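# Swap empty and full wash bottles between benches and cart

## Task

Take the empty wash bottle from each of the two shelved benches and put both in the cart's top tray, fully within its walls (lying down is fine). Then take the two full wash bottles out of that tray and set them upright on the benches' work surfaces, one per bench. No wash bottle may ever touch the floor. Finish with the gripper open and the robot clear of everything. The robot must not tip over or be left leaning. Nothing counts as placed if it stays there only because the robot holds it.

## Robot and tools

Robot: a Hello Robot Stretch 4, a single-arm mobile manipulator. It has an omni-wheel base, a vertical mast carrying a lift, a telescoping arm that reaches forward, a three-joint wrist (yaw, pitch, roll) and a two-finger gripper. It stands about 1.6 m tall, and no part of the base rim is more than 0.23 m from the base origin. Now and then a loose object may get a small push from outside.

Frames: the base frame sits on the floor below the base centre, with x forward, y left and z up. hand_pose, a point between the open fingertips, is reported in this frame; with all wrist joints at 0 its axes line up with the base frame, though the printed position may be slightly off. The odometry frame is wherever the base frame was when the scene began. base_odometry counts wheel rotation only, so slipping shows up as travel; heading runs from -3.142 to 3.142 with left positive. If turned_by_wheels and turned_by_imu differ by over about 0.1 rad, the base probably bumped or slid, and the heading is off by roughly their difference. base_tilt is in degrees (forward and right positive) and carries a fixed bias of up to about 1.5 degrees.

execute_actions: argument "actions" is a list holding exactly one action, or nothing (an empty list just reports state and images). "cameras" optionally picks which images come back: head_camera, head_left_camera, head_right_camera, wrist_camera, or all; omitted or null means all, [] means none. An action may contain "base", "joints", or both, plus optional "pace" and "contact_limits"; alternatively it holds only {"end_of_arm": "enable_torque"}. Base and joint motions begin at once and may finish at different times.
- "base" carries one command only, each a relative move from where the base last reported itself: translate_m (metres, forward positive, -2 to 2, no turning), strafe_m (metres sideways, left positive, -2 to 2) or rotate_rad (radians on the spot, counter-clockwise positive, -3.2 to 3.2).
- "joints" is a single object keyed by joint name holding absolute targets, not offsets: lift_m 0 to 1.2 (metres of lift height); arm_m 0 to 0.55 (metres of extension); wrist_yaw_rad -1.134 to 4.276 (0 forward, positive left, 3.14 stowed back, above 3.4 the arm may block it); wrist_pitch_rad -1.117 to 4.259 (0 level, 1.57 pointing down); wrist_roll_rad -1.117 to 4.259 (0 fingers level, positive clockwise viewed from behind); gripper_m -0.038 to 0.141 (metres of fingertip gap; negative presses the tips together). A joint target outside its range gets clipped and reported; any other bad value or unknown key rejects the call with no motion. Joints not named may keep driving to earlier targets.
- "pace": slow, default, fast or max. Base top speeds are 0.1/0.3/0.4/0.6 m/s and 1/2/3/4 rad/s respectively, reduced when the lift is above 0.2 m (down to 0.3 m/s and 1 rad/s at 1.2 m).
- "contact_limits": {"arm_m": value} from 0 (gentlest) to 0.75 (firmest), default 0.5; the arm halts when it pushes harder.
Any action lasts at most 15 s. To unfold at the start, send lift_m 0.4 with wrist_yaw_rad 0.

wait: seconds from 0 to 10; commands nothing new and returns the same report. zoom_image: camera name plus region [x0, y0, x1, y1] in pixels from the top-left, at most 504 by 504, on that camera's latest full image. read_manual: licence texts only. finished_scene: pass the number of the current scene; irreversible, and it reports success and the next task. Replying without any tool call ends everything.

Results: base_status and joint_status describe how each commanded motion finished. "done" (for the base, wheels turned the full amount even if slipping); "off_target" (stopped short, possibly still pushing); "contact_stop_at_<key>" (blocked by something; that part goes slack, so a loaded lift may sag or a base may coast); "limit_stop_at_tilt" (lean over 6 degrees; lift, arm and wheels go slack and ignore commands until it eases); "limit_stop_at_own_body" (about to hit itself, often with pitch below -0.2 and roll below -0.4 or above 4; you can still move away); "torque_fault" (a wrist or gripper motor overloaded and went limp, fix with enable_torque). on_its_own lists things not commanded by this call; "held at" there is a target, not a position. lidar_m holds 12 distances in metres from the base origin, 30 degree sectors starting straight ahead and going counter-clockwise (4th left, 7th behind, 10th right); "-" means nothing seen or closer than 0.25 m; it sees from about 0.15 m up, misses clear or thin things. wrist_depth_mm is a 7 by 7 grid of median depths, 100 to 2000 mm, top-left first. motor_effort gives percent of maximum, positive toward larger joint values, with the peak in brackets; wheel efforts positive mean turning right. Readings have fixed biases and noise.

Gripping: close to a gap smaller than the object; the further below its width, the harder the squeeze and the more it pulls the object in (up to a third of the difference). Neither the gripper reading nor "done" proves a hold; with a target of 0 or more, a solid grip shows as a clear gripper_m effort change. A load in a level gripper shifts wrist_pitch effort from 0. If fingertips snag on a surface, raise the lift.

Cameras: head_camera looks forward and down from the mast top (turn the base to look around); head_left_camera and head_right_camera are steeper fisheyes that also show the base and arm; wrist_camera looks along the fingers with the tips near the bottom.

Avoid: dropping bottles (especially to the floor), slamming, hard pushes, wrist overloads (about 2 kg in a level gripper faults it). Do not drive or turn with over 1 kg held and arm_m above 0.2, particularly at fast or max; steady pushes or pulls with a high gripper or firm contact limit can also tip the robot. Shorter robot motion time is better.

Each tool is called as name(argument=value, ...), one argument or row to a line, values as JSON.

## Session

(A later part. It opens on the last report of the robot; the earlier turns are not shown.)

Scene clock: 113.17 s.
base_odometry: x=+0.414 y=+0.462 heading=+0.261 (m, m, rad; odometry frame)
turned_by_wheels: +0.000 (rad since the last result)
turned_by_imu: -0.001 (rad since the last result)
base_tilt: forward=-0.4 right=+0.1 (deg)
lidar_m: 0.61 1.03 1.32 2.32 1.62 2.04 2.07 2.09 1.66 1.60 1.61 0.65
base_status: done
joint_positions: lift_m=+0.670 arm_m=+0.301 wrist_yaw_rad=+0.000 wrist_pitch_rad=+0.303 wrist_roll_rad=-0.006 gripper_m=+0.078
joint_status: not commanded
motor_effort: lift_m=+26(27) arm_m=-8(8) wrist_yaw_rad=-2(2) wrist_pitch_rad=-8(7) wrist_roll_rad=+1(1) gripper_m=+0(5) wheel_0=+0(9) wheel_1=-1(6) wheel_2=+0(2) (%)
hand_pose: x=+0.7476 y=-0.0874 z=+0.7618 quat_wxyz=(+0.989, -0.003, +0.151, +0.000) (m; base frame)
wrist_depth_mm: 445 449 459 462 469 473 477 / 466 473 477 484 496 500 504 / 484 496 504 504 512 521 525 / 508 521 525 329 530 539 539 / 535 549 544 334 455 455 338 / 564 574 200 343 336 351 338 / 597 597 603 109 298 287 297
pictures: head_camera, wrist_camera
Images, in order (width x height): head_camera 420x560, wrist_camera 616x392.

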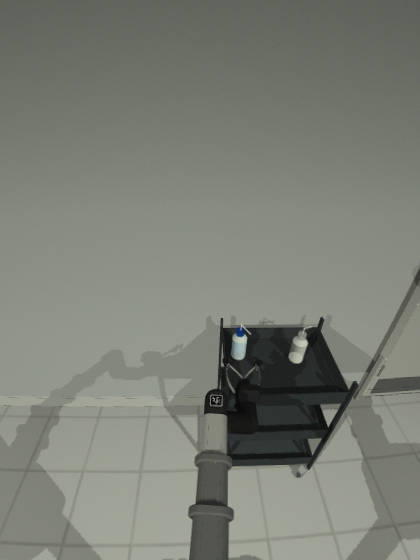

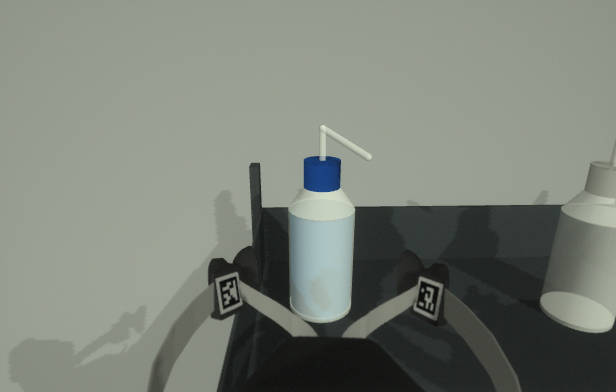

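execute_actions(
  actions=[
    {"joints":{"lift_m":0.652,"arm_m":0.428},"pace":"slow"},
  ],
  cameras=[],
)

execute_actions(
  actions=[
    {"joints":{"lift_m":0.63},"pace":"slow"},
  ],
  cameras=["wrist_camera"],
)

execute_actions(
  actions=[
    {"joints":{"gripper_m":0.015}},
  ],
  cameras=[],
)

execute_actions(
  actions=[
    {"joints":{"lift_m":0.78}},
  ],
  cameras=["wrist_camera"],
)

execute_actions(
  actions=[
    {"joints":{"arm_m":0},"pace":"fast"},
  ],
  cameras=[],
)

execute_actions(
  actions=[
    {"base":{"rotate_rad":2.15}},
  ],
  cameras=["head_camera","wrist_camera"],
)

Scene clock: 126.97 s.
base_odometry: x=+0.414 y=+0.462 heading=+0.261 (m, m, rad; odometry frame)
turned_by_wheels: +0.000 (rad since the last result)
turned_by_imu: -0.001 (rad since the last result)
base_tilt: forward=-0.3 right=+0.0 (deg)
lidar_m: 0.61 1.03 1.32 2.33 1.63 2.07 2.07 2.12 1.68 1.57 1.61 0.65
base_status: not commanded
joint_positions: lift_m=+0.652 arm_m=+0.427 wrist_yaw_rad=+0.000 wrist_pitch_rad=+0.302 wrist_roll_rad=-0.005 gripper_m=+0.078
joint_status: all done
motor_effort: lift_m=+15(25) arm_m=+8(9) wrist_yaw_rad=-2(2) wrist_pitch_rad=-6(8) wrist_roll_rad=+0(0) gripper_m=-2(2) wheel_0=+0(0) wheel_1=-1(1) wheel_2=+0(1) (%)
hand_pose: x=+0.8730 y=-0.0874 z=+0.7449 quat_wxyz=(+0.989, -0.003, +0.150, +0.000) (m; base frame)
wrist_depth_mm: 334 338 342 345 353 357 359 / 349 353 357 364 368 373 377 / 366 368 375 377 384 389 394 / 382 387 389 200 402 410 413 / 404 410 404 197 317 325 329 / 421 427 200 196 201 324 336 / 442 449 264 110 273 265 274
pictures: none
No camera images: the call's "cameras" was empty. Leave "cameras" out to get every camera's image.

Scene clock: 127.90 s.
base_odometry: x=+0.414 y=+0.462 heading=+0.261 (m, m, rad; odometry frame)
turned_by_wheels: +0.000 (rad since the last result)
turned_by_imu: +0.000 (rad since the last result)
base_tilt: forward=-0.3 right=+0.1 (deg)
lidar_m: 0.61 1.03 1.32 2.32 1.62 2.05 2.08 2.13 1.68 1.58 1.61 0.63
base_status: not commanded
joint_positions: lift_m=+0.631 arm_m=+0.427 wrist_yaw_rad=-0.002 wrist_pitch_rad=+0.283 wrist_roll_rad=-0.002 gripper_m=+0.078
joint_status: all done
on_its_own: wrist_pitch_rad is at rest, and its effort (+48) is outside its rest range (-23 to +23)
motor_effort: lift_m=+7(14) arm_m=+8(8) wrist_yaw_rad=+4(5) wrist_pitch_rad=+48(48) wrist_roll_rad=-9(9) gripper_m=-6(5) wheel_0=+0(0) wheel_1=-1(1) wheel_2=+0(0) (%)
hand_pose: x=+0.8743 y=-0.0880 z=+0.7287 quat_wxyz=(+0.990, -0.001, +0.141, -0.001) (m; base frame)
wrist_depth_mm: 336 340 345 349 355 359 364 / 349 353 357 366 370 375 382 / 364 368 373 379 384 392 394 / 379 387 387 195 402 410 415 / 397 402 312 193 315 324 327 / 415 421 200 194 200 315 329 / 436 442 239 110 264 254 263
pictures: wrist_camera
Images, in order (width x height): wrist_camera 616x392.

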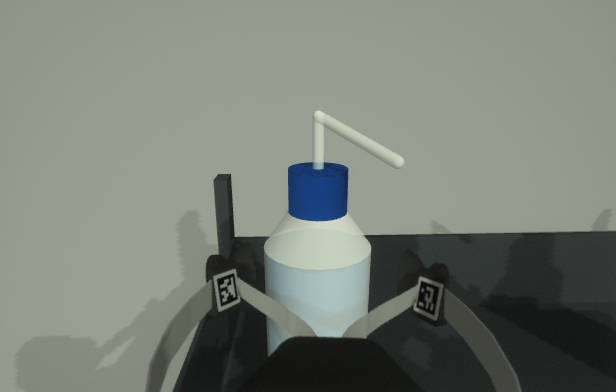

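Scene clock: 129.33 s.
base_odometry: x=+0.414 y=+0.462 heading=+0.261 (m, m, rad; odometry frame)
turned_by_wheels: +0.000 (rad since the last result)
turned_by_imu: +0.000 (rad since the last result)
base_tilt: forward=-0.4 right=-0.1 (deg)
lidar_m: 0.59 1.03 1.33 2.32 1.61 2.04 2.09 2.13 1.67 1.58 1.58 0.66
base_status: not commanded
joint_positions: lift_m=+0.630 arm_m=+0.427 wrist_yaw_rad=+0.000 wrist_pitch_rad=+0.305 wrist_roll_rad=-0.005 gripper_m=+0.015
joint_status: all done
motor_effort: lift_m=+15(15) arm_m=+7(8) wrist_yaw_rad=-3(17) wrist_pitch_rad=-14(49) wrist_roll_rad=+1(9) gripper_m=-18(10) wheel_0=+0(1) wheel_1=+1(1) wheel_2=-1(1) (%)
hand_pose: x=+0.8729 y=-0.0874 z=+0.7220 quat_wxyz=(+0.988, -0.003, +0.152, +0.001) (m; base frame)
wrist_depth_mm: 334 340 343 349 351 357 359 / 349 351 359 362 368 373 377 / 366 370 373 373 384 389 397 / 382 387 392 179 399 407 410 / 402 410 319 175 208 322 325 / 424 424 189 182 188 285 298 / 452 449 224 109 242 232 240
pictures: none
No camera images: the call's "cameras" was empty. Leave "cameras" out to get every camera's image.

Scene clock: 131.03 s.
base_odometry: x=+0.414 y=+0.462 heading=+0.261 (m, m, rad; odometry frame)
turned_by_wheels: +0.000 (rad since the last result)
turned_by_imu: +0.000 (rad since the last result)
base_tilt: forward=-0.4 right=-0.1 (deg)
lidar_m: 0.59 1.02 1.31 2.34 1.62 2.06 2.08 2.10 1.68 1.59 1.57 0.63
base_status: not commanded
joint_positions: lift_m=+0.779 arm_m=+0.427 wrist_yaw_rad=+0.000 wrist_pitch_rad=+0.306 wrist_roll_rad=-0.005 gripper_m=+0.015
joint_status: all done
motor_effort: lift_m=+28(30) arm_m=+7(7) wrist_yaw_rad=-3(3) wrist_pitch_rad=-16(16) wrist_roll_rad=+0(0) gripper_m=-20(16) wheel_0=+0(0) wheel_1=+1(1) wheel_2=-1(1) (%)
hand_pose: x=+0.8728 y=-0.0874 z=+0.8708 quat_wxyz=(+0.988, -0.003, +0.152, +0.001) (m; base frame)
wrist_depth_mm: 336 336 342 343 351 357 359 / 349 353 357 362 366 375 377 / 366 368 375 373 384 392 394 / 382 389 392 179 404 413 415 / 399 407 410 176 208 436 442 / 421 427 190 183 187 452 469 / 449 452 459 109 364 366 373
pictures: wrist_camera
Images, in order (width x height): wrist_camera 616x392.

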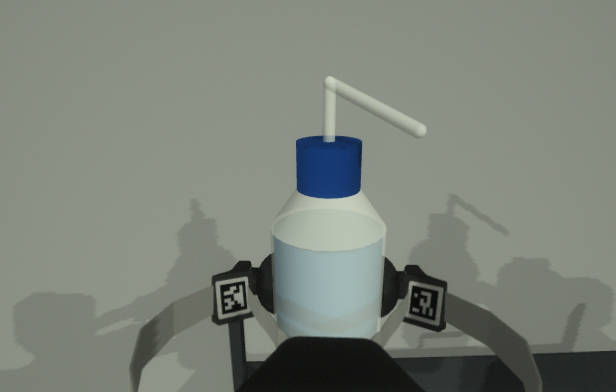

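Scene clock: 133.00 s.
base_odometry: x=+0.414 y=+0.462 heading=+0.261 (m, m, rad; odometry frame)
turned_by_wheels: +0.000 (rad since the last result)
turned_by_imu: +0.000 (rad since the last result)
base_tilt: forward=-0.2 right=+0.0 (deg)
lidar_m: 0.40 1.01 1.32 2.30 1.62 2.03 2.07 2.13 1.67 1.59 1.58 0.40
base_status: not commanded
joint_positions: lift_m=+0.779 arm_m=+0.001 wrist_yaw_rad=+0.000 wrist_pitch_rad=+0.306 wrist_roll_rad=-0.005 gripper_m=+0.015
joint_status: all done
motor_effort: lift_m=+28(28) arm_m=-8(9) wrist_yaw_rad=-2(3) wrist_pitch_rad=-18(17) wrist_roll_rad=+1(0) gripper_m=-17(18) wheel_0=+0(0) wheel_1=+1(1) wheel_2=-1(1) (%)
hand_pose: x=+0.4473 y=-0.0875 z=+0.8707 quat_wxyz=(+0.988, -0.003, +0.152, +0.000) (m; base frame)
wrist_depth_mm: 707 723 750 732 750 750 768 / 750 759 768 768 778 798 820 / 788 788 798 798 831 831 854 / 820 831 842 179 842 778 878 / 854 878 878 174 208 676 654 / 904 917 190 183 187 462 473 / 960 976 991 109 750 741 1060
pictures: none
No camera images: the call's "cameras" was empty. Leave "cameras" out to get every camera's image.

Scene clock: 135.37 s.
base_odometry: x=+0.414 y=+0.462 heading=+2.411 (m, m, rad; odometry frame)
turned_by_wheels: +2.150 (rad since the last result)
turned_by_imu: +2.114 (rad since the last result)
base_tilt: forward=-0.3 right=-0.1 (deg)
lidar_m: 0.42 2.17 2.06 2.12 1.64 1.59 1.48 0.62 0.60 1.04 1.38 0.41
base_status: done
joint_positions: lift_m=+0.779 arm_m=+0.001 wrist_yaw_rad=+0.000 wrist_pitch_rad=+0.306 wrist_roll_rad=-0.005 gripper_m=+0.015
joint_status: not commanded
motor_effort: lift_m=+27(28) arm_m=-8(8) wrist_yaw_rad=-4(0) wrist_pitch_rad=-16(17) wrist_roll_rad=+1(1) gripper_m=-17(18) wheel_0=-3(10) wheel_1=-1(9) wheel_2=+1(8) (%)
hand_pose: x=+0.4474 y=-0.0874 z=+0.8708 quat_wxyz=(+0.988, -0.003, +0.152, +0.001) (m; base frame)
wrist_depth_mm: - - - - - 1808 1661 / - - - 1863 1921 1863 1756 / - - - - 1921 - 1808 / - - - 180 - - 1983 / - - - 176 208 - 1983 / 1661 1661 189 182 187 1661 1756 / 1366 1308 1336 110 1366 1281 1336
pictures: head_camera, wrist_camera
Images, in order (width x height): head_camera 420x560, wrist_camera 616x392.

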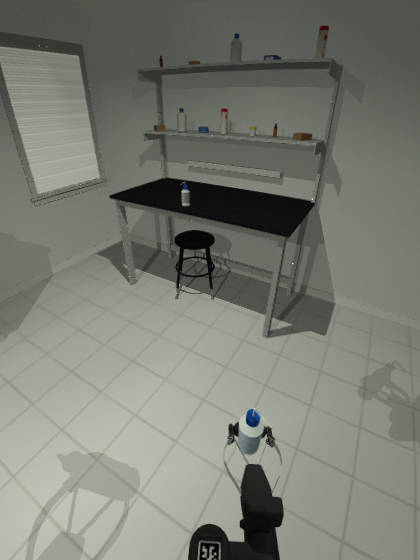

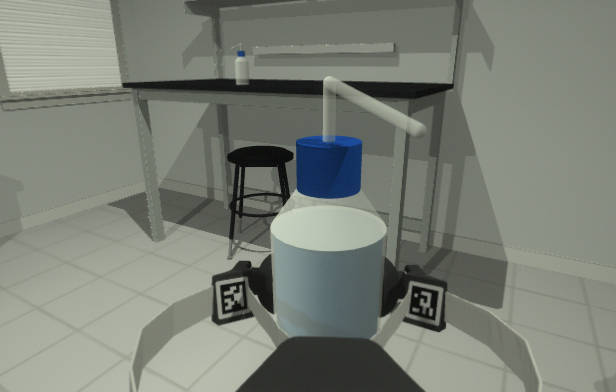

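execute_actions(
  actions=[
    {"base":{"translate_m":1.1},"joints":{"lift_m":0.98,"arm_m":0.38},"pace":"fast"},
  ],
  cameras=["head_camera","wrist_camera"],
)

Scene clock: 144.00 s.
base_odometry: x=-0.406 y=+1.196 heading=+2.411 (m, m, rad; odometry frame)
turned_by_wheels: +0.000 (rad since the last result)
turned_by_imu: -0.005 (rad since the last result)
base_tilt: forward=-0.2 right=+0.1 (deg)
lidar_m: 0.59 0.82 2.21 1.65 2.11 2.53 1.68 1.52 1.50 1.55 1.45 0.57
base_status: done
joint_positions: lift_m=+0.979 arm_m=+0.379 wrist_yaw_rad=+0.000 wrist_pitch_rad=+0.306 wrist_roll_rad=-0.005 gripper_m=+0.015
joint_status: all done
motor_effort: lift_m=+27(29) arm_m=+7(9) wrist_yaw_rad=-3(1) wrist_pitch_rad=-16(17) wrist_roll_rad=+0(1) gripper_m=-15(19) wheel_0=+1(7) wheel_1=+0(7) wheel_2=+0(13) (%)
hand_pose: x=+0.8247 y=-0.0874 z=+1.0709 quat_wxyz=(+0.988, -0.003, +0.152, +0.000) (m; base frame)
wrist_depth_mm: 1138 1118 991 866 778 699 640 / 1430 1182 1008 891 798 723 661 / 1537 1229 1060 842 788 691 683 / 854 854 866 180 820 768 707 / 603 597 591 176 209 603 603 / 455 459 189 183 189 439 459 / 370 359 375 110 373 359 370
pictures: head_camera, wrist_camera
Images, in order (width x height): head_camera 420x560, wrist_camera 616x392.

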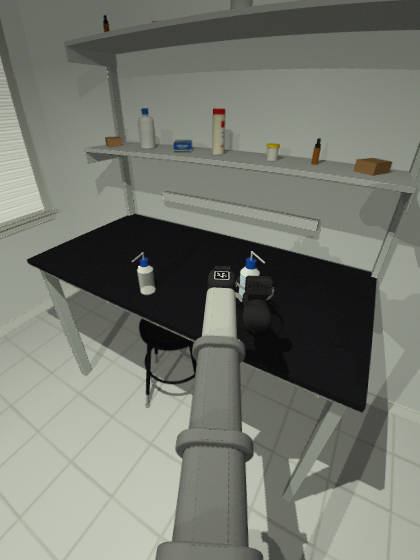

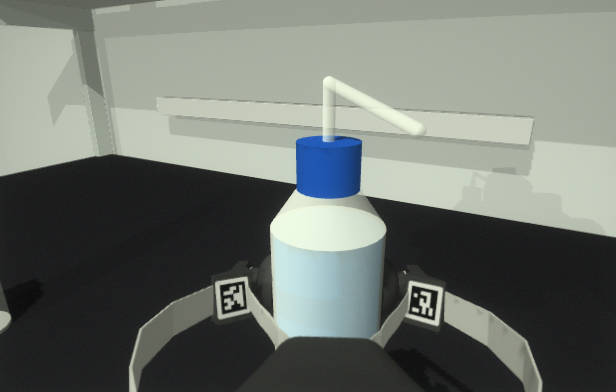

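execute_actions(
  actions=[
    {"joints":{"lift_m":0.88,"arm_m":0.43}},
  ],
  cameras=[],
)

execute_actions(
  actions=[
    {"joints":{"gripper_m":0.11}},
  ],
  cameras=[],
)

execute_actions(
  actions=[
    {"joints":{"arm_m":0.31,"lift_m":0.884},"pace":"fast"},
  ],
  cameras=[],
)

execute_actions(
  actions=[
    {"base":{"strafe_m":0.385}},
  ],
  cameras=["wrist_camera","head_camera"],
)

Scene clock: 152.70 s.
base_odometry: x=-0.406 y=+1.196 heading=+2.411 (m, m, rad; odometry frame)
turned_by_wheels: +0.000 (rad since the last result)
turned_by_imu: -0.001 (rad since the last result)
base_tilt: forward=-0.3 right=+0.0 (deg)
lidar_m: 0.60 0.82 2.20 1.66 2.12 2.51 1.68 1.51 1.49 1.55 1.45 0.57
base_status: not commanded
joint_positions: lift_m=+0.880 arm_m=+0.429 wrist_yaw_rad=+0.000 wrist_pitch_rad=+0.304 wrist_roll_rad=-0.005 gripper_m=+0.015
joint_status: all done
motor_effort: lift_m=+15(26) arm_m=+7(7) wrist_yaw_rad=-2(2) wrist_pitch_rad=-11(16) wrist_roll_rad=+0(0) gripper_m=-24(21) wheel_0=+1(1) wheel_1=+0(0) wheel_2=+0(0) (%)
hand_pose: x=+0.8748 y=-0.0874 z=+0.9724 quat_wxyz=(+0.988, -0.003, +0.151, +0.000) (m; base frame)
wrist_depth_mm: 1281 1078 931 809 732 654 609 / 1336 1118 917 788 683 634 609 / 991 1008 960 831 778 715 647 / 554 564 564 179 559 559 564 / 387 389 387 175 208 392 392 / 296 297 189 182 188 283 298 / 239 232 243 110 241 232 240
pictures: none
No camera images: the call's "cameras" was empty. Leave "cameras" out to get every camera's image.

Scene clock: 154.47 s.
base_odometry: x=-0.406 y=+1.196 heading=+2.411 (m, m, rad; odometry frame)
turned_by_wheels: +0.000 (rad since the last result)
turned_by_imu: +0.000 (rad since the last result)
base_tilt: forward=-0.3 right=+0.1 (deg)
lidar_m: 0.61 0.83 2.19 1.66 2.13 2.52 1.67 1.53 1.50 1.53 1.46 0.58
base_status: not commanded
joint_positions: lift_m=+0.880 arm_m=+0.429 wrist_yaw_rad=+0.000 wrist_pitch_rad=+0.302 wrist_roll_rad=-0.005 gripper_m=+0.110
joint_status: all done
motor_effort: lift_m=+15(15) arm_m=+8(8) wrist_yaw_rad=+0(2) wrist_pitch_rad=-5(11) wrist_roll_rad=+0(1) gripper_m=+0(14) wheel_0=+1(0) wheel_1=+0(0) wheel_2=+0(0) (%)
hand_pose: x=+0.8750 y=-0.0875 z=+0.9730 quat_wxyz=(+0.989, -0.003, +0.150, +0.000) (m; base frame)
wrist_depth_mm: 1281 1078 931 820 741 647 603 / 1366 1138 946 798 691 627 609 / 1008 1025 960 820 778 707 647 / 564 569 564 191 569 569 564 / 392 394 389 189 368 392 392 / 298 298 207 194 206 273 300 / 240 233 242 109 242 232 242
pictures: none
No camera images: the call's "cameras" was empty. Leave "cameras" out to get every camera's image.

Scene clock: 155.63 s.
base_odometry: x=-0.406 y=+1.196 heading=+2.411 (m, m, rad; odometry frame)
turned_by_wheels: +0.000 (rad since the last result)
turned_by_imu: +0.000 (rad since the last result)
base_tilt: forward=-0.3 right=+0.3 (deg)
lidar_m: 0.61 0.81 2.20 1.65 2.13 2.53 1.68 1.52 1.48 1.54 1.46 0.58
base_status: not commanded
joint_positions: lift_m=+0.884 arm_m=+0.311 wrist_yaw_rad=+0.000 wrist_pitch_rad=+0.302 wrist_roll_rad=-0.005 gripper_m=+0.110
joint_status: all done
motor_effort: lift_m=+26(27) arm_m=-7(9) wrist_yaw_rad=-2(2) wrist_pitch_rad=-6(6) wrist_roll_rad=+0(0) gripper_m=-3(2) wheel_0=+0(1) wheel_1=+0(0) wheel_2=+0(0) (%)
hand_pose: x=+0.7576 y=-0.0875 z=+0.9759 quat_wxyz=(+0.989, -0.003, +0.151, +0.000) (m; base frame)
wrist_depth_mm: 1430 1182 1060 931 820 750 691 / 1576 1281 1098 946 831 732 699 / 1025 1025 1042 312 878 788 741 / 521 574 574 307 569 585 574 / 397 402 399 325 399 399 399 / 304 304 206 306 279 278 306 / 246 236 246 109 247 238 246
pictures: none
No camera images: the call's "cameras" was empty. Leave "cameras" out to get every camera's image.

Scene clock: 158.23 s.
base_odometry: x=-0.662 y=+0.909 heading=+2.411 (m, m, rad; odometry frame)
turned_by_wheels: +0.000 (rad since the last result)
turned_by_imu: +0.000 (rad since the last result)
base_tilt: forward=-0.4 right=+0.0 (deg)
lidar_m: 0.81 1.03 1.49 1.27 1.69 2.37 2.80 1.67 1.83 1.90 0.82 0.73
base_status: done
joint_positions: lift_m=+0.884 arm_m=+0.311 wrist_yaw_rad=+0.000 wrist_pitch_rad=+0.302 wrist_roll_rad=-0.005 gripper_m=+0.110
joint_status: not commanded
motor_effort: lift_m=+26(26) arm_m=-7(7) wrist_yaw_rad=-1(1) wrist_pitch_rad=-6(6) wrist_roll_rad=+1(0) gripper_m=-5(3) wheel_0=+1(9) wheel_1=+0(15) wheel_2=+0(1) (%)
hand_pose: x=+0.7576 y=-0.0875 z=+0.9759 quat_wxyz=(+0.989, -0.003, +0.151, +0.000) (m; base frame)
wrist_depth_mm: 1537 1464 1205 1098 1008 891 809 / 1537 1537 1281 1160 1008 917 820 / 1576 1499 1025 778 1025 931 854 / 574 580 574 402 574 580 574 / 732 455 399 399 399 399 397 / 1537 1921 207 325 289 278 306 / 854 1464 1464 110 289 267 246
pictures: head_camera, wrist_camera
Images, in order (width x height): head_camera 420x560, wrist_camera 616x392.

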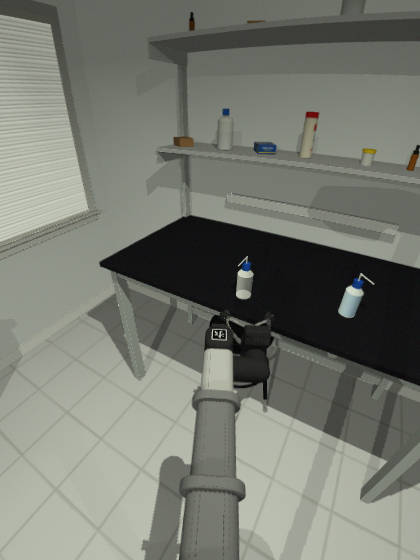

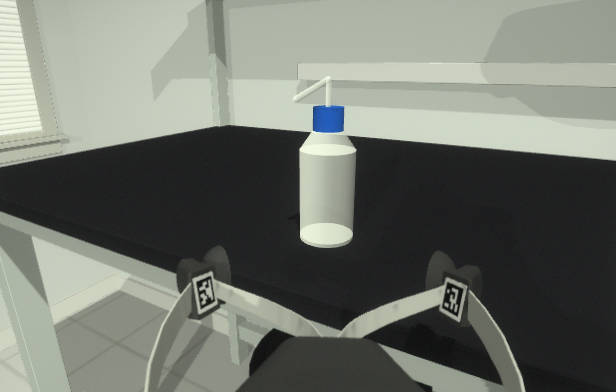

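execute_actions(
  actions=[
    {"joints":{"arm_m":0.515}},
  ],
  cameras=[],
)

execute_actions(
  actions=[
    {"joints":{"gripper_m":0.02}},
  ],
  cameras=[],
)

execute_actions(
  actions=[
    {"joints":{"lift_m":0.92}},
  ],
  cameras=["wrist_camera"],
)

execute_actions(
  actions=[
    {"base":{"translate_m":-0.95},"joints":{"arm_m":0},"pace":"fast"},
  ],
  cameras=[],
)

execute_actions(
  actions=[
    {"base":{"rotate_rad":-2.15},"joints":{"lift_m":0.78}},
  ],
  cameras=[],
)

execute_actions(
  actions=[
    {"base":{"translate_m":0.41},"joints":{"arm_m":0.41}},
  ],
  cameras=["wrist_camera","head_camera"],
)

Scene clock: 172.47 s.
base_odometry: x=-0.662 y=+0.909 heading=+2.411 (m, m, rad; odometry frame)
turned_by_wheels: +0.000 (rad since the last result)
turned_by_imu: -0.001 (rad since the last result)
base_tilt: forward=-0.4 right=+0.0 (deg)
lidar_m: 0.78 1.03 1.52 1.28 1.68 2.35 2.80 1.69 1.82 1.89 0.81 0.75
base_status: not commanded
joint_positions: lift_m=+0.884 arm_m=+0.514 wrist_yaw_rad=+0.000 wrist_pitch_rad=+0.302 wrist_roll_rad=-0.005 gripper_m=+0.110
joint_status: all done
motor_effort: lift_m=+26(26) arm_m=+8(8) wrist_yaw_rad=-3(2) wrist_pitch_rad=-6(6) wrist_roll_rad=+1(1) gripper_m=-4(2) wheel_0=+1(1) wheel_1=+0(0) wheel_2=+0(0) (%)
hand_pose: x=+0.9600 y=-0.0874 z=+0.9759 quat_wxyz=(+0.989, -0.003, +0.151, +0.000) (m; base frame)
wrist_depth_mm: 1366 1229 1008 904 809 750 683 / 1430 1281 1042 946 809 707 647 / 1499 1308 1025 778 866 788 723 / 574 564 574 193 569 574 574 / 397 399 397 188 355 399 399 / 303 304 206 195 204 277 303 / 245 236 247 109 246 236 246
pictures: none
No camera images: the call's "cameras" was empty. Leave "cameras" out to get every camera's image.

Scene clock: 174.20 s.
base_odometry: x=-0.662 y=+0.909 heading=+2.411 (m, m, rad; odometry frame)
turned_by_wheels: +0.000 (rad since the last result)
turned_by_imu: +0.000 (rad since the last result)
base_tilt: forward=-0.3 right=+0.1 (deg)
lidar_m: 0.78 1.02 1.50 1.28 1.69 2.34 2.79 1.67 1.83 1.89 0.81 0.75
base_status: not commanded
joint_positions: lift_m=+0.884 arm_m=+0.514 wrist_yaw_rad=+0.000 wrist_pitch_rad=+0.302 wrist_roll_rad=-0.005 gripper_m=+0.020
joint_status: all done
motor_effort: lift_m=+26(26) arm_m=+8(7) wrist_yaw_rad=-3(4) wrist_pitch_rad=-6(6) wrist_roll_rad=+0(1) gripper_m=-17(14) wheel_0=+1(1) wheel_1=+0(0) wheel_2=+0(0) (%)
hand_pose: x=+0.9600 y=-0.0874 z=+0.9759 quat_wxyz=(+0.989, -0.003, +0.151, +0.000) (m; base frame)
wrist_depth_mm: 1397 1205 1008 917 820 750 676 / 1464 1281 1042 931 798 715 647 / 1537 1308 1008 778 866 788 715 / 574 574 569 181 569 574 574 / 392 397 399 176 210 397 399 / 301 303 190 182 188 291 301 / 243 236 245 110 246 236 245
pictures: none
No camera images: the call's "cameras" was empty. Leave "cameras" out to get every camera's image.

Scene clock: 175.17 s.
base_odometry: x=-0.662 y=+0.909 heading=+2.411 (m, m, rad; odometry frame)
turned_by_wheels: +0.000 (rad since the last result)
turned_by_imu: +0.000 (rad since the last result)
base_tilt: forward=-0.3 right=-0.2 (deg)
lidar_m: 0.78 1.03 1.49 1.29 1.71 2.33 2.80 1.69 1.81 1.88 0.81 0.75
base_status: not commanded
joint_positions: lift_m=+0.920 arm_m=+0.514 wrist_yaw_rad=+0.000 wrist_pitch_rad=+0.302 wrist_roll_rad=-0.005 gripper_m=+0.020
joint_status: all done
motor_effort: lift_m=+27(27) arm_m=+8(8) wrist_yaw_rad=-3(3) wrist_pitch_rad=-7(7) wrist_roll_rad=+0(0) gripper_m=-15(17) wheel_0=+1(1) wheel_1=+0(0) wheel_2=+0(0) (%)
hand_pose: x=+0.9600 y=-0.0874 z=+1.0118 quat_wxyz=(+0.989, -0.003, +0.151, +0.000) (m; base frame)
wrist_depth_mm: 1366 1205 1008 917 820 741 668 / 1464 1281 1060 931 809 723 654 / 1537 1336 1060 931 878 788 723 / 676 683 683 179 683 691 683 / 477 477 477 175 210 477 477 / 362 364 190 182 189 349 364 / 291 283 294 109 294 283 293
pictures: wrist_camera
Images, in order (width x height): wrist_camera 616x392.

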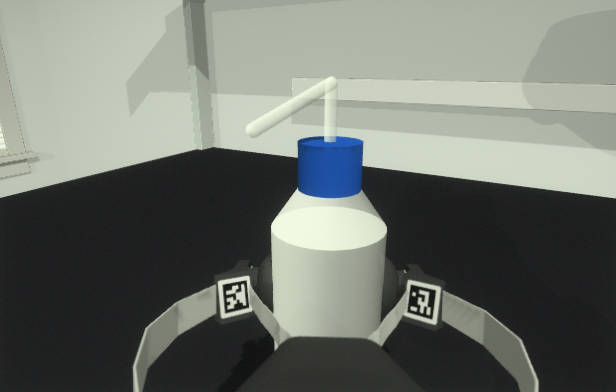

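Scene clock: 179.13 s.
base_odometry: x=+0.045 y=+0.275 heading=+2.411 (m, m, rad; odometry frame)
turned_by_wheels: +0.000 (rad since the last result)
turned_by_imu: +0.003 (rad since the last result)
base_tilt: forward=-0.4 right=+0.0 (deg)
lidar_m: 0.40 2.16 1.66 1.70 1.59 1.50 2.16 1.07 0.99 1.46 1.92 1.59
base_status: done
joint_positions: lift_m=+0.920 arm_m=+0.001 wrist_yaw_rad=+0.000 wrist_pitch_rad=+0.303 wrist_roll_rad=-0.005 gripper_m=+0.020
joint_status: all done
motor_effort: lift_m=+26(27) arm_m=-7(7) wrist_yaw_rad=-2(3) wrist_pitch_rad=-8(8) wrist_roll_rad=+0(0) gripper_m=-17(18) wheel_0=-1(9) wheel_1=-1(4) wheel_2=-3(10) (%)
hand_pose: x=+0.4476 y=-0.0875 z=+1.0117 quat_wxyz=(+0.989, -0.003, +0.151, +0.000) (m; base frame)
wrist_depth_mm: - - - - - 1863 1708 / - - - - - 1921 1808 / - - - 1499 1464 1366 1808 / - - - 180 - - 1921 / - - - 176 210 - 1921 / 1921 1983 190 182 187 1756 1921 / 1537 1499 1537 109 1537 1499 1576
pictures: none
No camera images: the call's "cameras" was empty. Leave "cameras" out to get every camera's image.

Scene clock: 181.60 s.
base_odometry: x=+0.045 y=+0.275 heading=+0.261 (m, m, rad; odometry frame)
turned_by_wheels: -2.150 (rad since the last result)
turned_by_imu: -2.114 (rad since the last result)
base_tilt: forward=-0.3 right=+0.2 (deg)
lidar_m: 0.38 1.43 1.86 1.59 1.64 2.14 1.67 1.68 1.63 1.49 2.17 1.06
base_status: done
joint_positions: lift_m=+0.780 arm_m=+0.001 wrist_yaw_rad=+0.000 wrist_pitch_rad=+0.303 wrist_roll_rad=-0.005 gripper_m=+0.020
joint_status: all done
motor_effort: lift_m=+15(25) arm_m=-7(7) wrist_yaw_rad=-2(3) wrist_pitch_rad=-9(9) wrist_roll_rad=+0(0) gripper_m=-18(17) wheel_0=+0(8) wheel_1=+1(11) wheel_2=+0(6) (%)
hand_pose: x=+0.4476 y=-0.0874 z=+0.8726 quat_wxyz=(+0.989, -0.003, +0.151, +0.000) (m; base frame)
wrist_depth_mm: 1098 1098 1118 1138 1138 1160 1160 / 1118 1138 1160 1182 1182 1205 1205 / 1182 1205 1205 1118 1255 1229 1255 / 1255 1229 1281 180 854 1336 1336 / 1308 1308 1366 176 210 1397 1464 / 1366 1397 190 182 187 1464 1499 / 1397 1308 1366 110 1138 1336 1366
pictures: none
No camera images: the call's "cameras" was empty. Leave "cameras" out to get every camera's image.

Scene clock: 184.47 s.
base_odometry: x=+0.441 y=+0.381 heading=+0.261 (m, m, rad; odometry frame)
turned_by_wheels: +0.000 (rad since the last result)
turned_by_imu: -0.002 (rad since the last result)
base_tilt: forward=-0.2 right=+0.0 (deg)
lidar_m: 0.58 1.02 1.32 2.39 1.71 2.22 2.07 2.12 1.58 1.51 1.63 0.63
base_status: done
joint_positions: lift_m=+0.780 arm_m=+0.409 wrist_yaw_rad=+0.000 wrist_pitch_rad=+0.303 wrist_roll_rad=-0.005 gripper_m=+0.020
joint_status: all done
motor_effort: lift_m=+15(15) arm_m=+7(8) wrist_yaw_rad=-3(1) wrist_pitch_rad=-8(9) wrist_roll_rad=+0(1) gripper_m=-17(14) wheel_0=+2(5) wheel_1=+1(12) wheel_2=+1(8) (%)
hand_pose: x=+0.8550 y=-0.0874 z=+0.8727 quat_wxyz=(+0.989, -0.003, +0.151, +0.001) (m; base frame)
wrist_depth_mm: 355 362 364 368 373 379 382 / 368 373 382 379 389 394 399 / 384 392 397 397 404 418 421 / 404 413 418 180 427 439 442 / 424 433 436 175 211 459 466 / 445 445 189 182 188 477 492 / 473 473 379 109 384 389 250
pictures: head_camera, wrist_camera
Images, in order (width x height): head_camera 420x560, wrist_camera 616x392.

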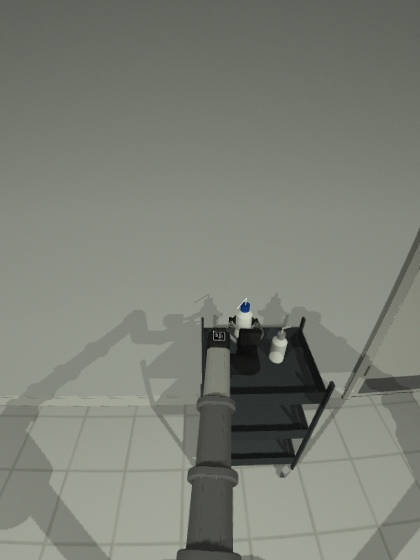

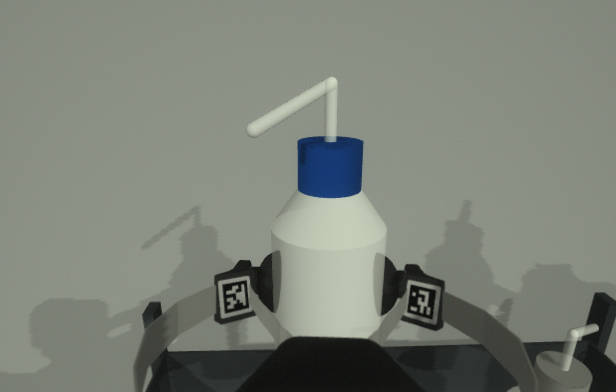

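execute_actions(
  actions=[
    {"joints":{"lift_m":0.632}},
  ],
  cameras=[],
)

execute_actions(
  actions=[
    {"joints":{"gripper_m":0.085}},
  ],
  cameras=[],
)

execute_actions(
  actions=[
    {"joints":{"arm_m":0.29,"lift_m":0.67}},
  ],
  cameras=[],
)

execute_actions(
  actions=[
    {"joints":{"arm_m":0,"lift_m":0.78}},
  ],
  cameras=["head_camera"],
)

finished_scene(
  scene=2,
)

Scene clock: 192.60 s.
base_odometry: x=+0.441 y=+0.381 heading=+0.261 (m, m, rad; odometry frame)
turned_by_wheels: +0.000 (rad since the last result)
turned_by_imu: -0.001 (rad since the last result)
base_tilt: forward=-0.4 right=+0.0 (deg)
lidar_m: 0.60 1.01 1.30 2.40 1.69 2.20 2.08 2.11 1.58 1.50 1.59 0.64
base_status: not commanded
joint_positions: lift_m=+0.632 arm_m=+0.409 wrist_yaw_rad=+0.000 wrist_pitch_rad=+0.303 wrist_roll_rad=-0.005 gripper_m=+0.020
joint_status: all done
motor_effort: lift_m=+15(15) arm_m=+7(7) wrist_yaw_rad=-3(3) wrist_pitch_rad=-8(7) wrist_roll_rad=+1(1) gripper_m=-19(16) wheel_0=+2(2) wheel_1=+2(2) wheel_2=+0(0) (%)
hand_pose: x=+0.8550 y=-0.0874 z=+0.7247 quat_wxyz=(+0.989, -0.003, +0.151, +0.001) (m; base frame)
wrist_depth_mm: 355 359 364 368 373 379 382 / 366 375 379 382 392 394 402 / 389 392 399 394 407 415 421 / 404 404 415 180 418 427 433 / 424 324 336 175 210 347 216 / 224 274 190 182 188 290 219 / 190 236 247 109 248 236 222
pictures: none
No camera images: the call's "cameras" was empty. Leave "cameras" out to get every camera's image.

Scene clock: 194.07 s.
base_odometry: x=+0.441 y=+0.381 heading=+0.261 (m, m, rad; odometry frame)
turned_by_wheels: +0.000 (rad since the last result)
turned_by_imu: +0.000 (rad since the last result)
base_tilt: forward=-0.2 right=+0.1 (deg)
lidar_m: 0.60 1.04 1.31 2.39 1.70 2.20 2.06 2.11 1.58 1.48 1.61 0.64
base_status: not commanded
joint_positions: lift_m=+0.632 arm_m=+0.409 wrist_yaw_rad=+0.000 wrist_pitch_rad=+0.303 wrist_roll_rad=-0.005 gripper_m=+0.085
joint_status: all done
motor_effort: lift_m=+15(15) arm_m=+7(7) wrist_yaw_rad=-3(3) wrist_pitch_rad=-8(8) wrist_roll_rad=+0(0) gripper_m=+1(18) wheel_0=+1(1) wheel_1=+1(2) wheel_2=+0(0) (%)
hand_pose: x=+0.8550 y=-0.0874 z=+0.7247 quat_wxyz=(+0.989, -0.003, +0.151, +0.001) (m; base frame)
wrist_depth_mm: 353 359 364 368 370 377 382 / 368 373 379 384 389 394 399 / 389 392 397 394 410 415 421 / 404 404 415 189 424 430 433 / 424 322 332 186 334 345 216 / 225 278 218 191 198 291 219 / 190 238 247 110 248 238 224
pictures: none
No camera images: the call's "cameras" was empty. Leave "cameras" out to get every camera's image.

Scene clock: 195.43 s.
base_odometry: x=+0.441 y=+0.381 heading=+0.261 (m, m, rad; odometry frame)
turned_by_wheels: +0.000 (rad since the last result)
turned_by_imu: +0.000 (rad since the last result)
base_tilt: forward=-0.3 right=+0.0 (deg)
lidar_m: 0.60 1.03 1.32 2.38 1.68 2.23 2.07 2.12 1.57 1.50 1.62 0.65
base_status: not commanded
joint_positions: lift_m=+0.670 arm_m=+0.291 wrist_yaw_rad=+0.000 wrist_pitch_rad=+0.303 wrist_roll_rad=-0.005 gripper_m=+0.085
joint_status: all done
motor_effort: lift_m=+27(27) arm_m=-7(10) wrist_yaw_rad=-3(5) wrist_pitch_rad=-7(8) wrist_roll_rad=+1(0) gripper_m=-4(1) wheel_0=+2(1) wheel_1=+1(2) wheel_2=+1(0) (%)
hand_pose: x=+0.7376 y=-0.0874 z=+0.7617 quat_wxyz=(+0.989, -0.003, +0.151, +0.000) (m; base frame)
wrist_depth_mm: 462 466 473 480 484 488 496 / 480 484 492 500 508 512 517 / 500 508 517 517 530 539 544 / 525 530 525 320 549 332 564 / 554 554 452 320 462 327 427 / 580 325 219 332 336 336 368 / 603 253 298 110 298 287 298
pictures: none
No camera images: the call's "cameras" was empty. Leave "cameras" out to get every camera's image.

Scene clock: 197.43 s.
base_odometry: x=+0.441 y=+0.381 heading=+0.261 (m, m, rad; odometry frame)
turned_by_wheels: +0.000 (rad since the last result)
turned_by_imu: +0.000 (rad since the last result)
base_tilt: forward=-0.4 right=+0.1 (deg)
lidar_m: 0.60 1.02 1.33 2.40 1.71 2.20 2.07 2.12 1.59 1.51 1.61 0.63
base_status: not commanded
joint_positions: lift_m=+0.780 arm_m=+0.001 wrist_yaw_rad=+0.000 wrist_pitch_rad=+0.302 wrist_roll_rad=-0.005 gripper_m=+0.085
joint_status: all done
motor_effort: lift_m=+26(28) arm_m=-8(9) wrist_yaw_rad=-2(2) wrist_pitch_rad=-7(8) wrist_roll_rad=+1(1) gripper_m=-5(8) wheel_0=+2(2) wheel_1=+2(2) wheel_2=+0(1) (%)
hand_pose: x=+0.4477 y=-0.0874 z=+0.8718 quat_wxyz=(+0.989, -0.003, +0.151, +0.000) (m; base frame)
wrist_depth_mm: 715 723 741 750 759 768 788 / 741 750 778 778 798 809 820 / 788 788 798 809 820 854 854 / 820 842 842 854 842 878 904 / 854 866 866 661 676 691 931 / 904 904 219 462 452 466 477 / 960 946 778 109 750 723 1025
pictures: head_camera
Images, in order (width x height): head_camera 420x560.

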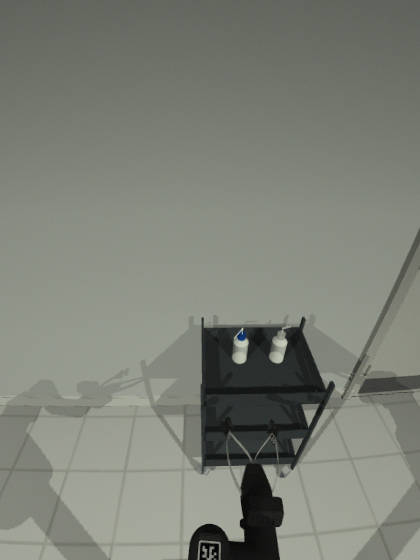

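The scene is finished: the task was done.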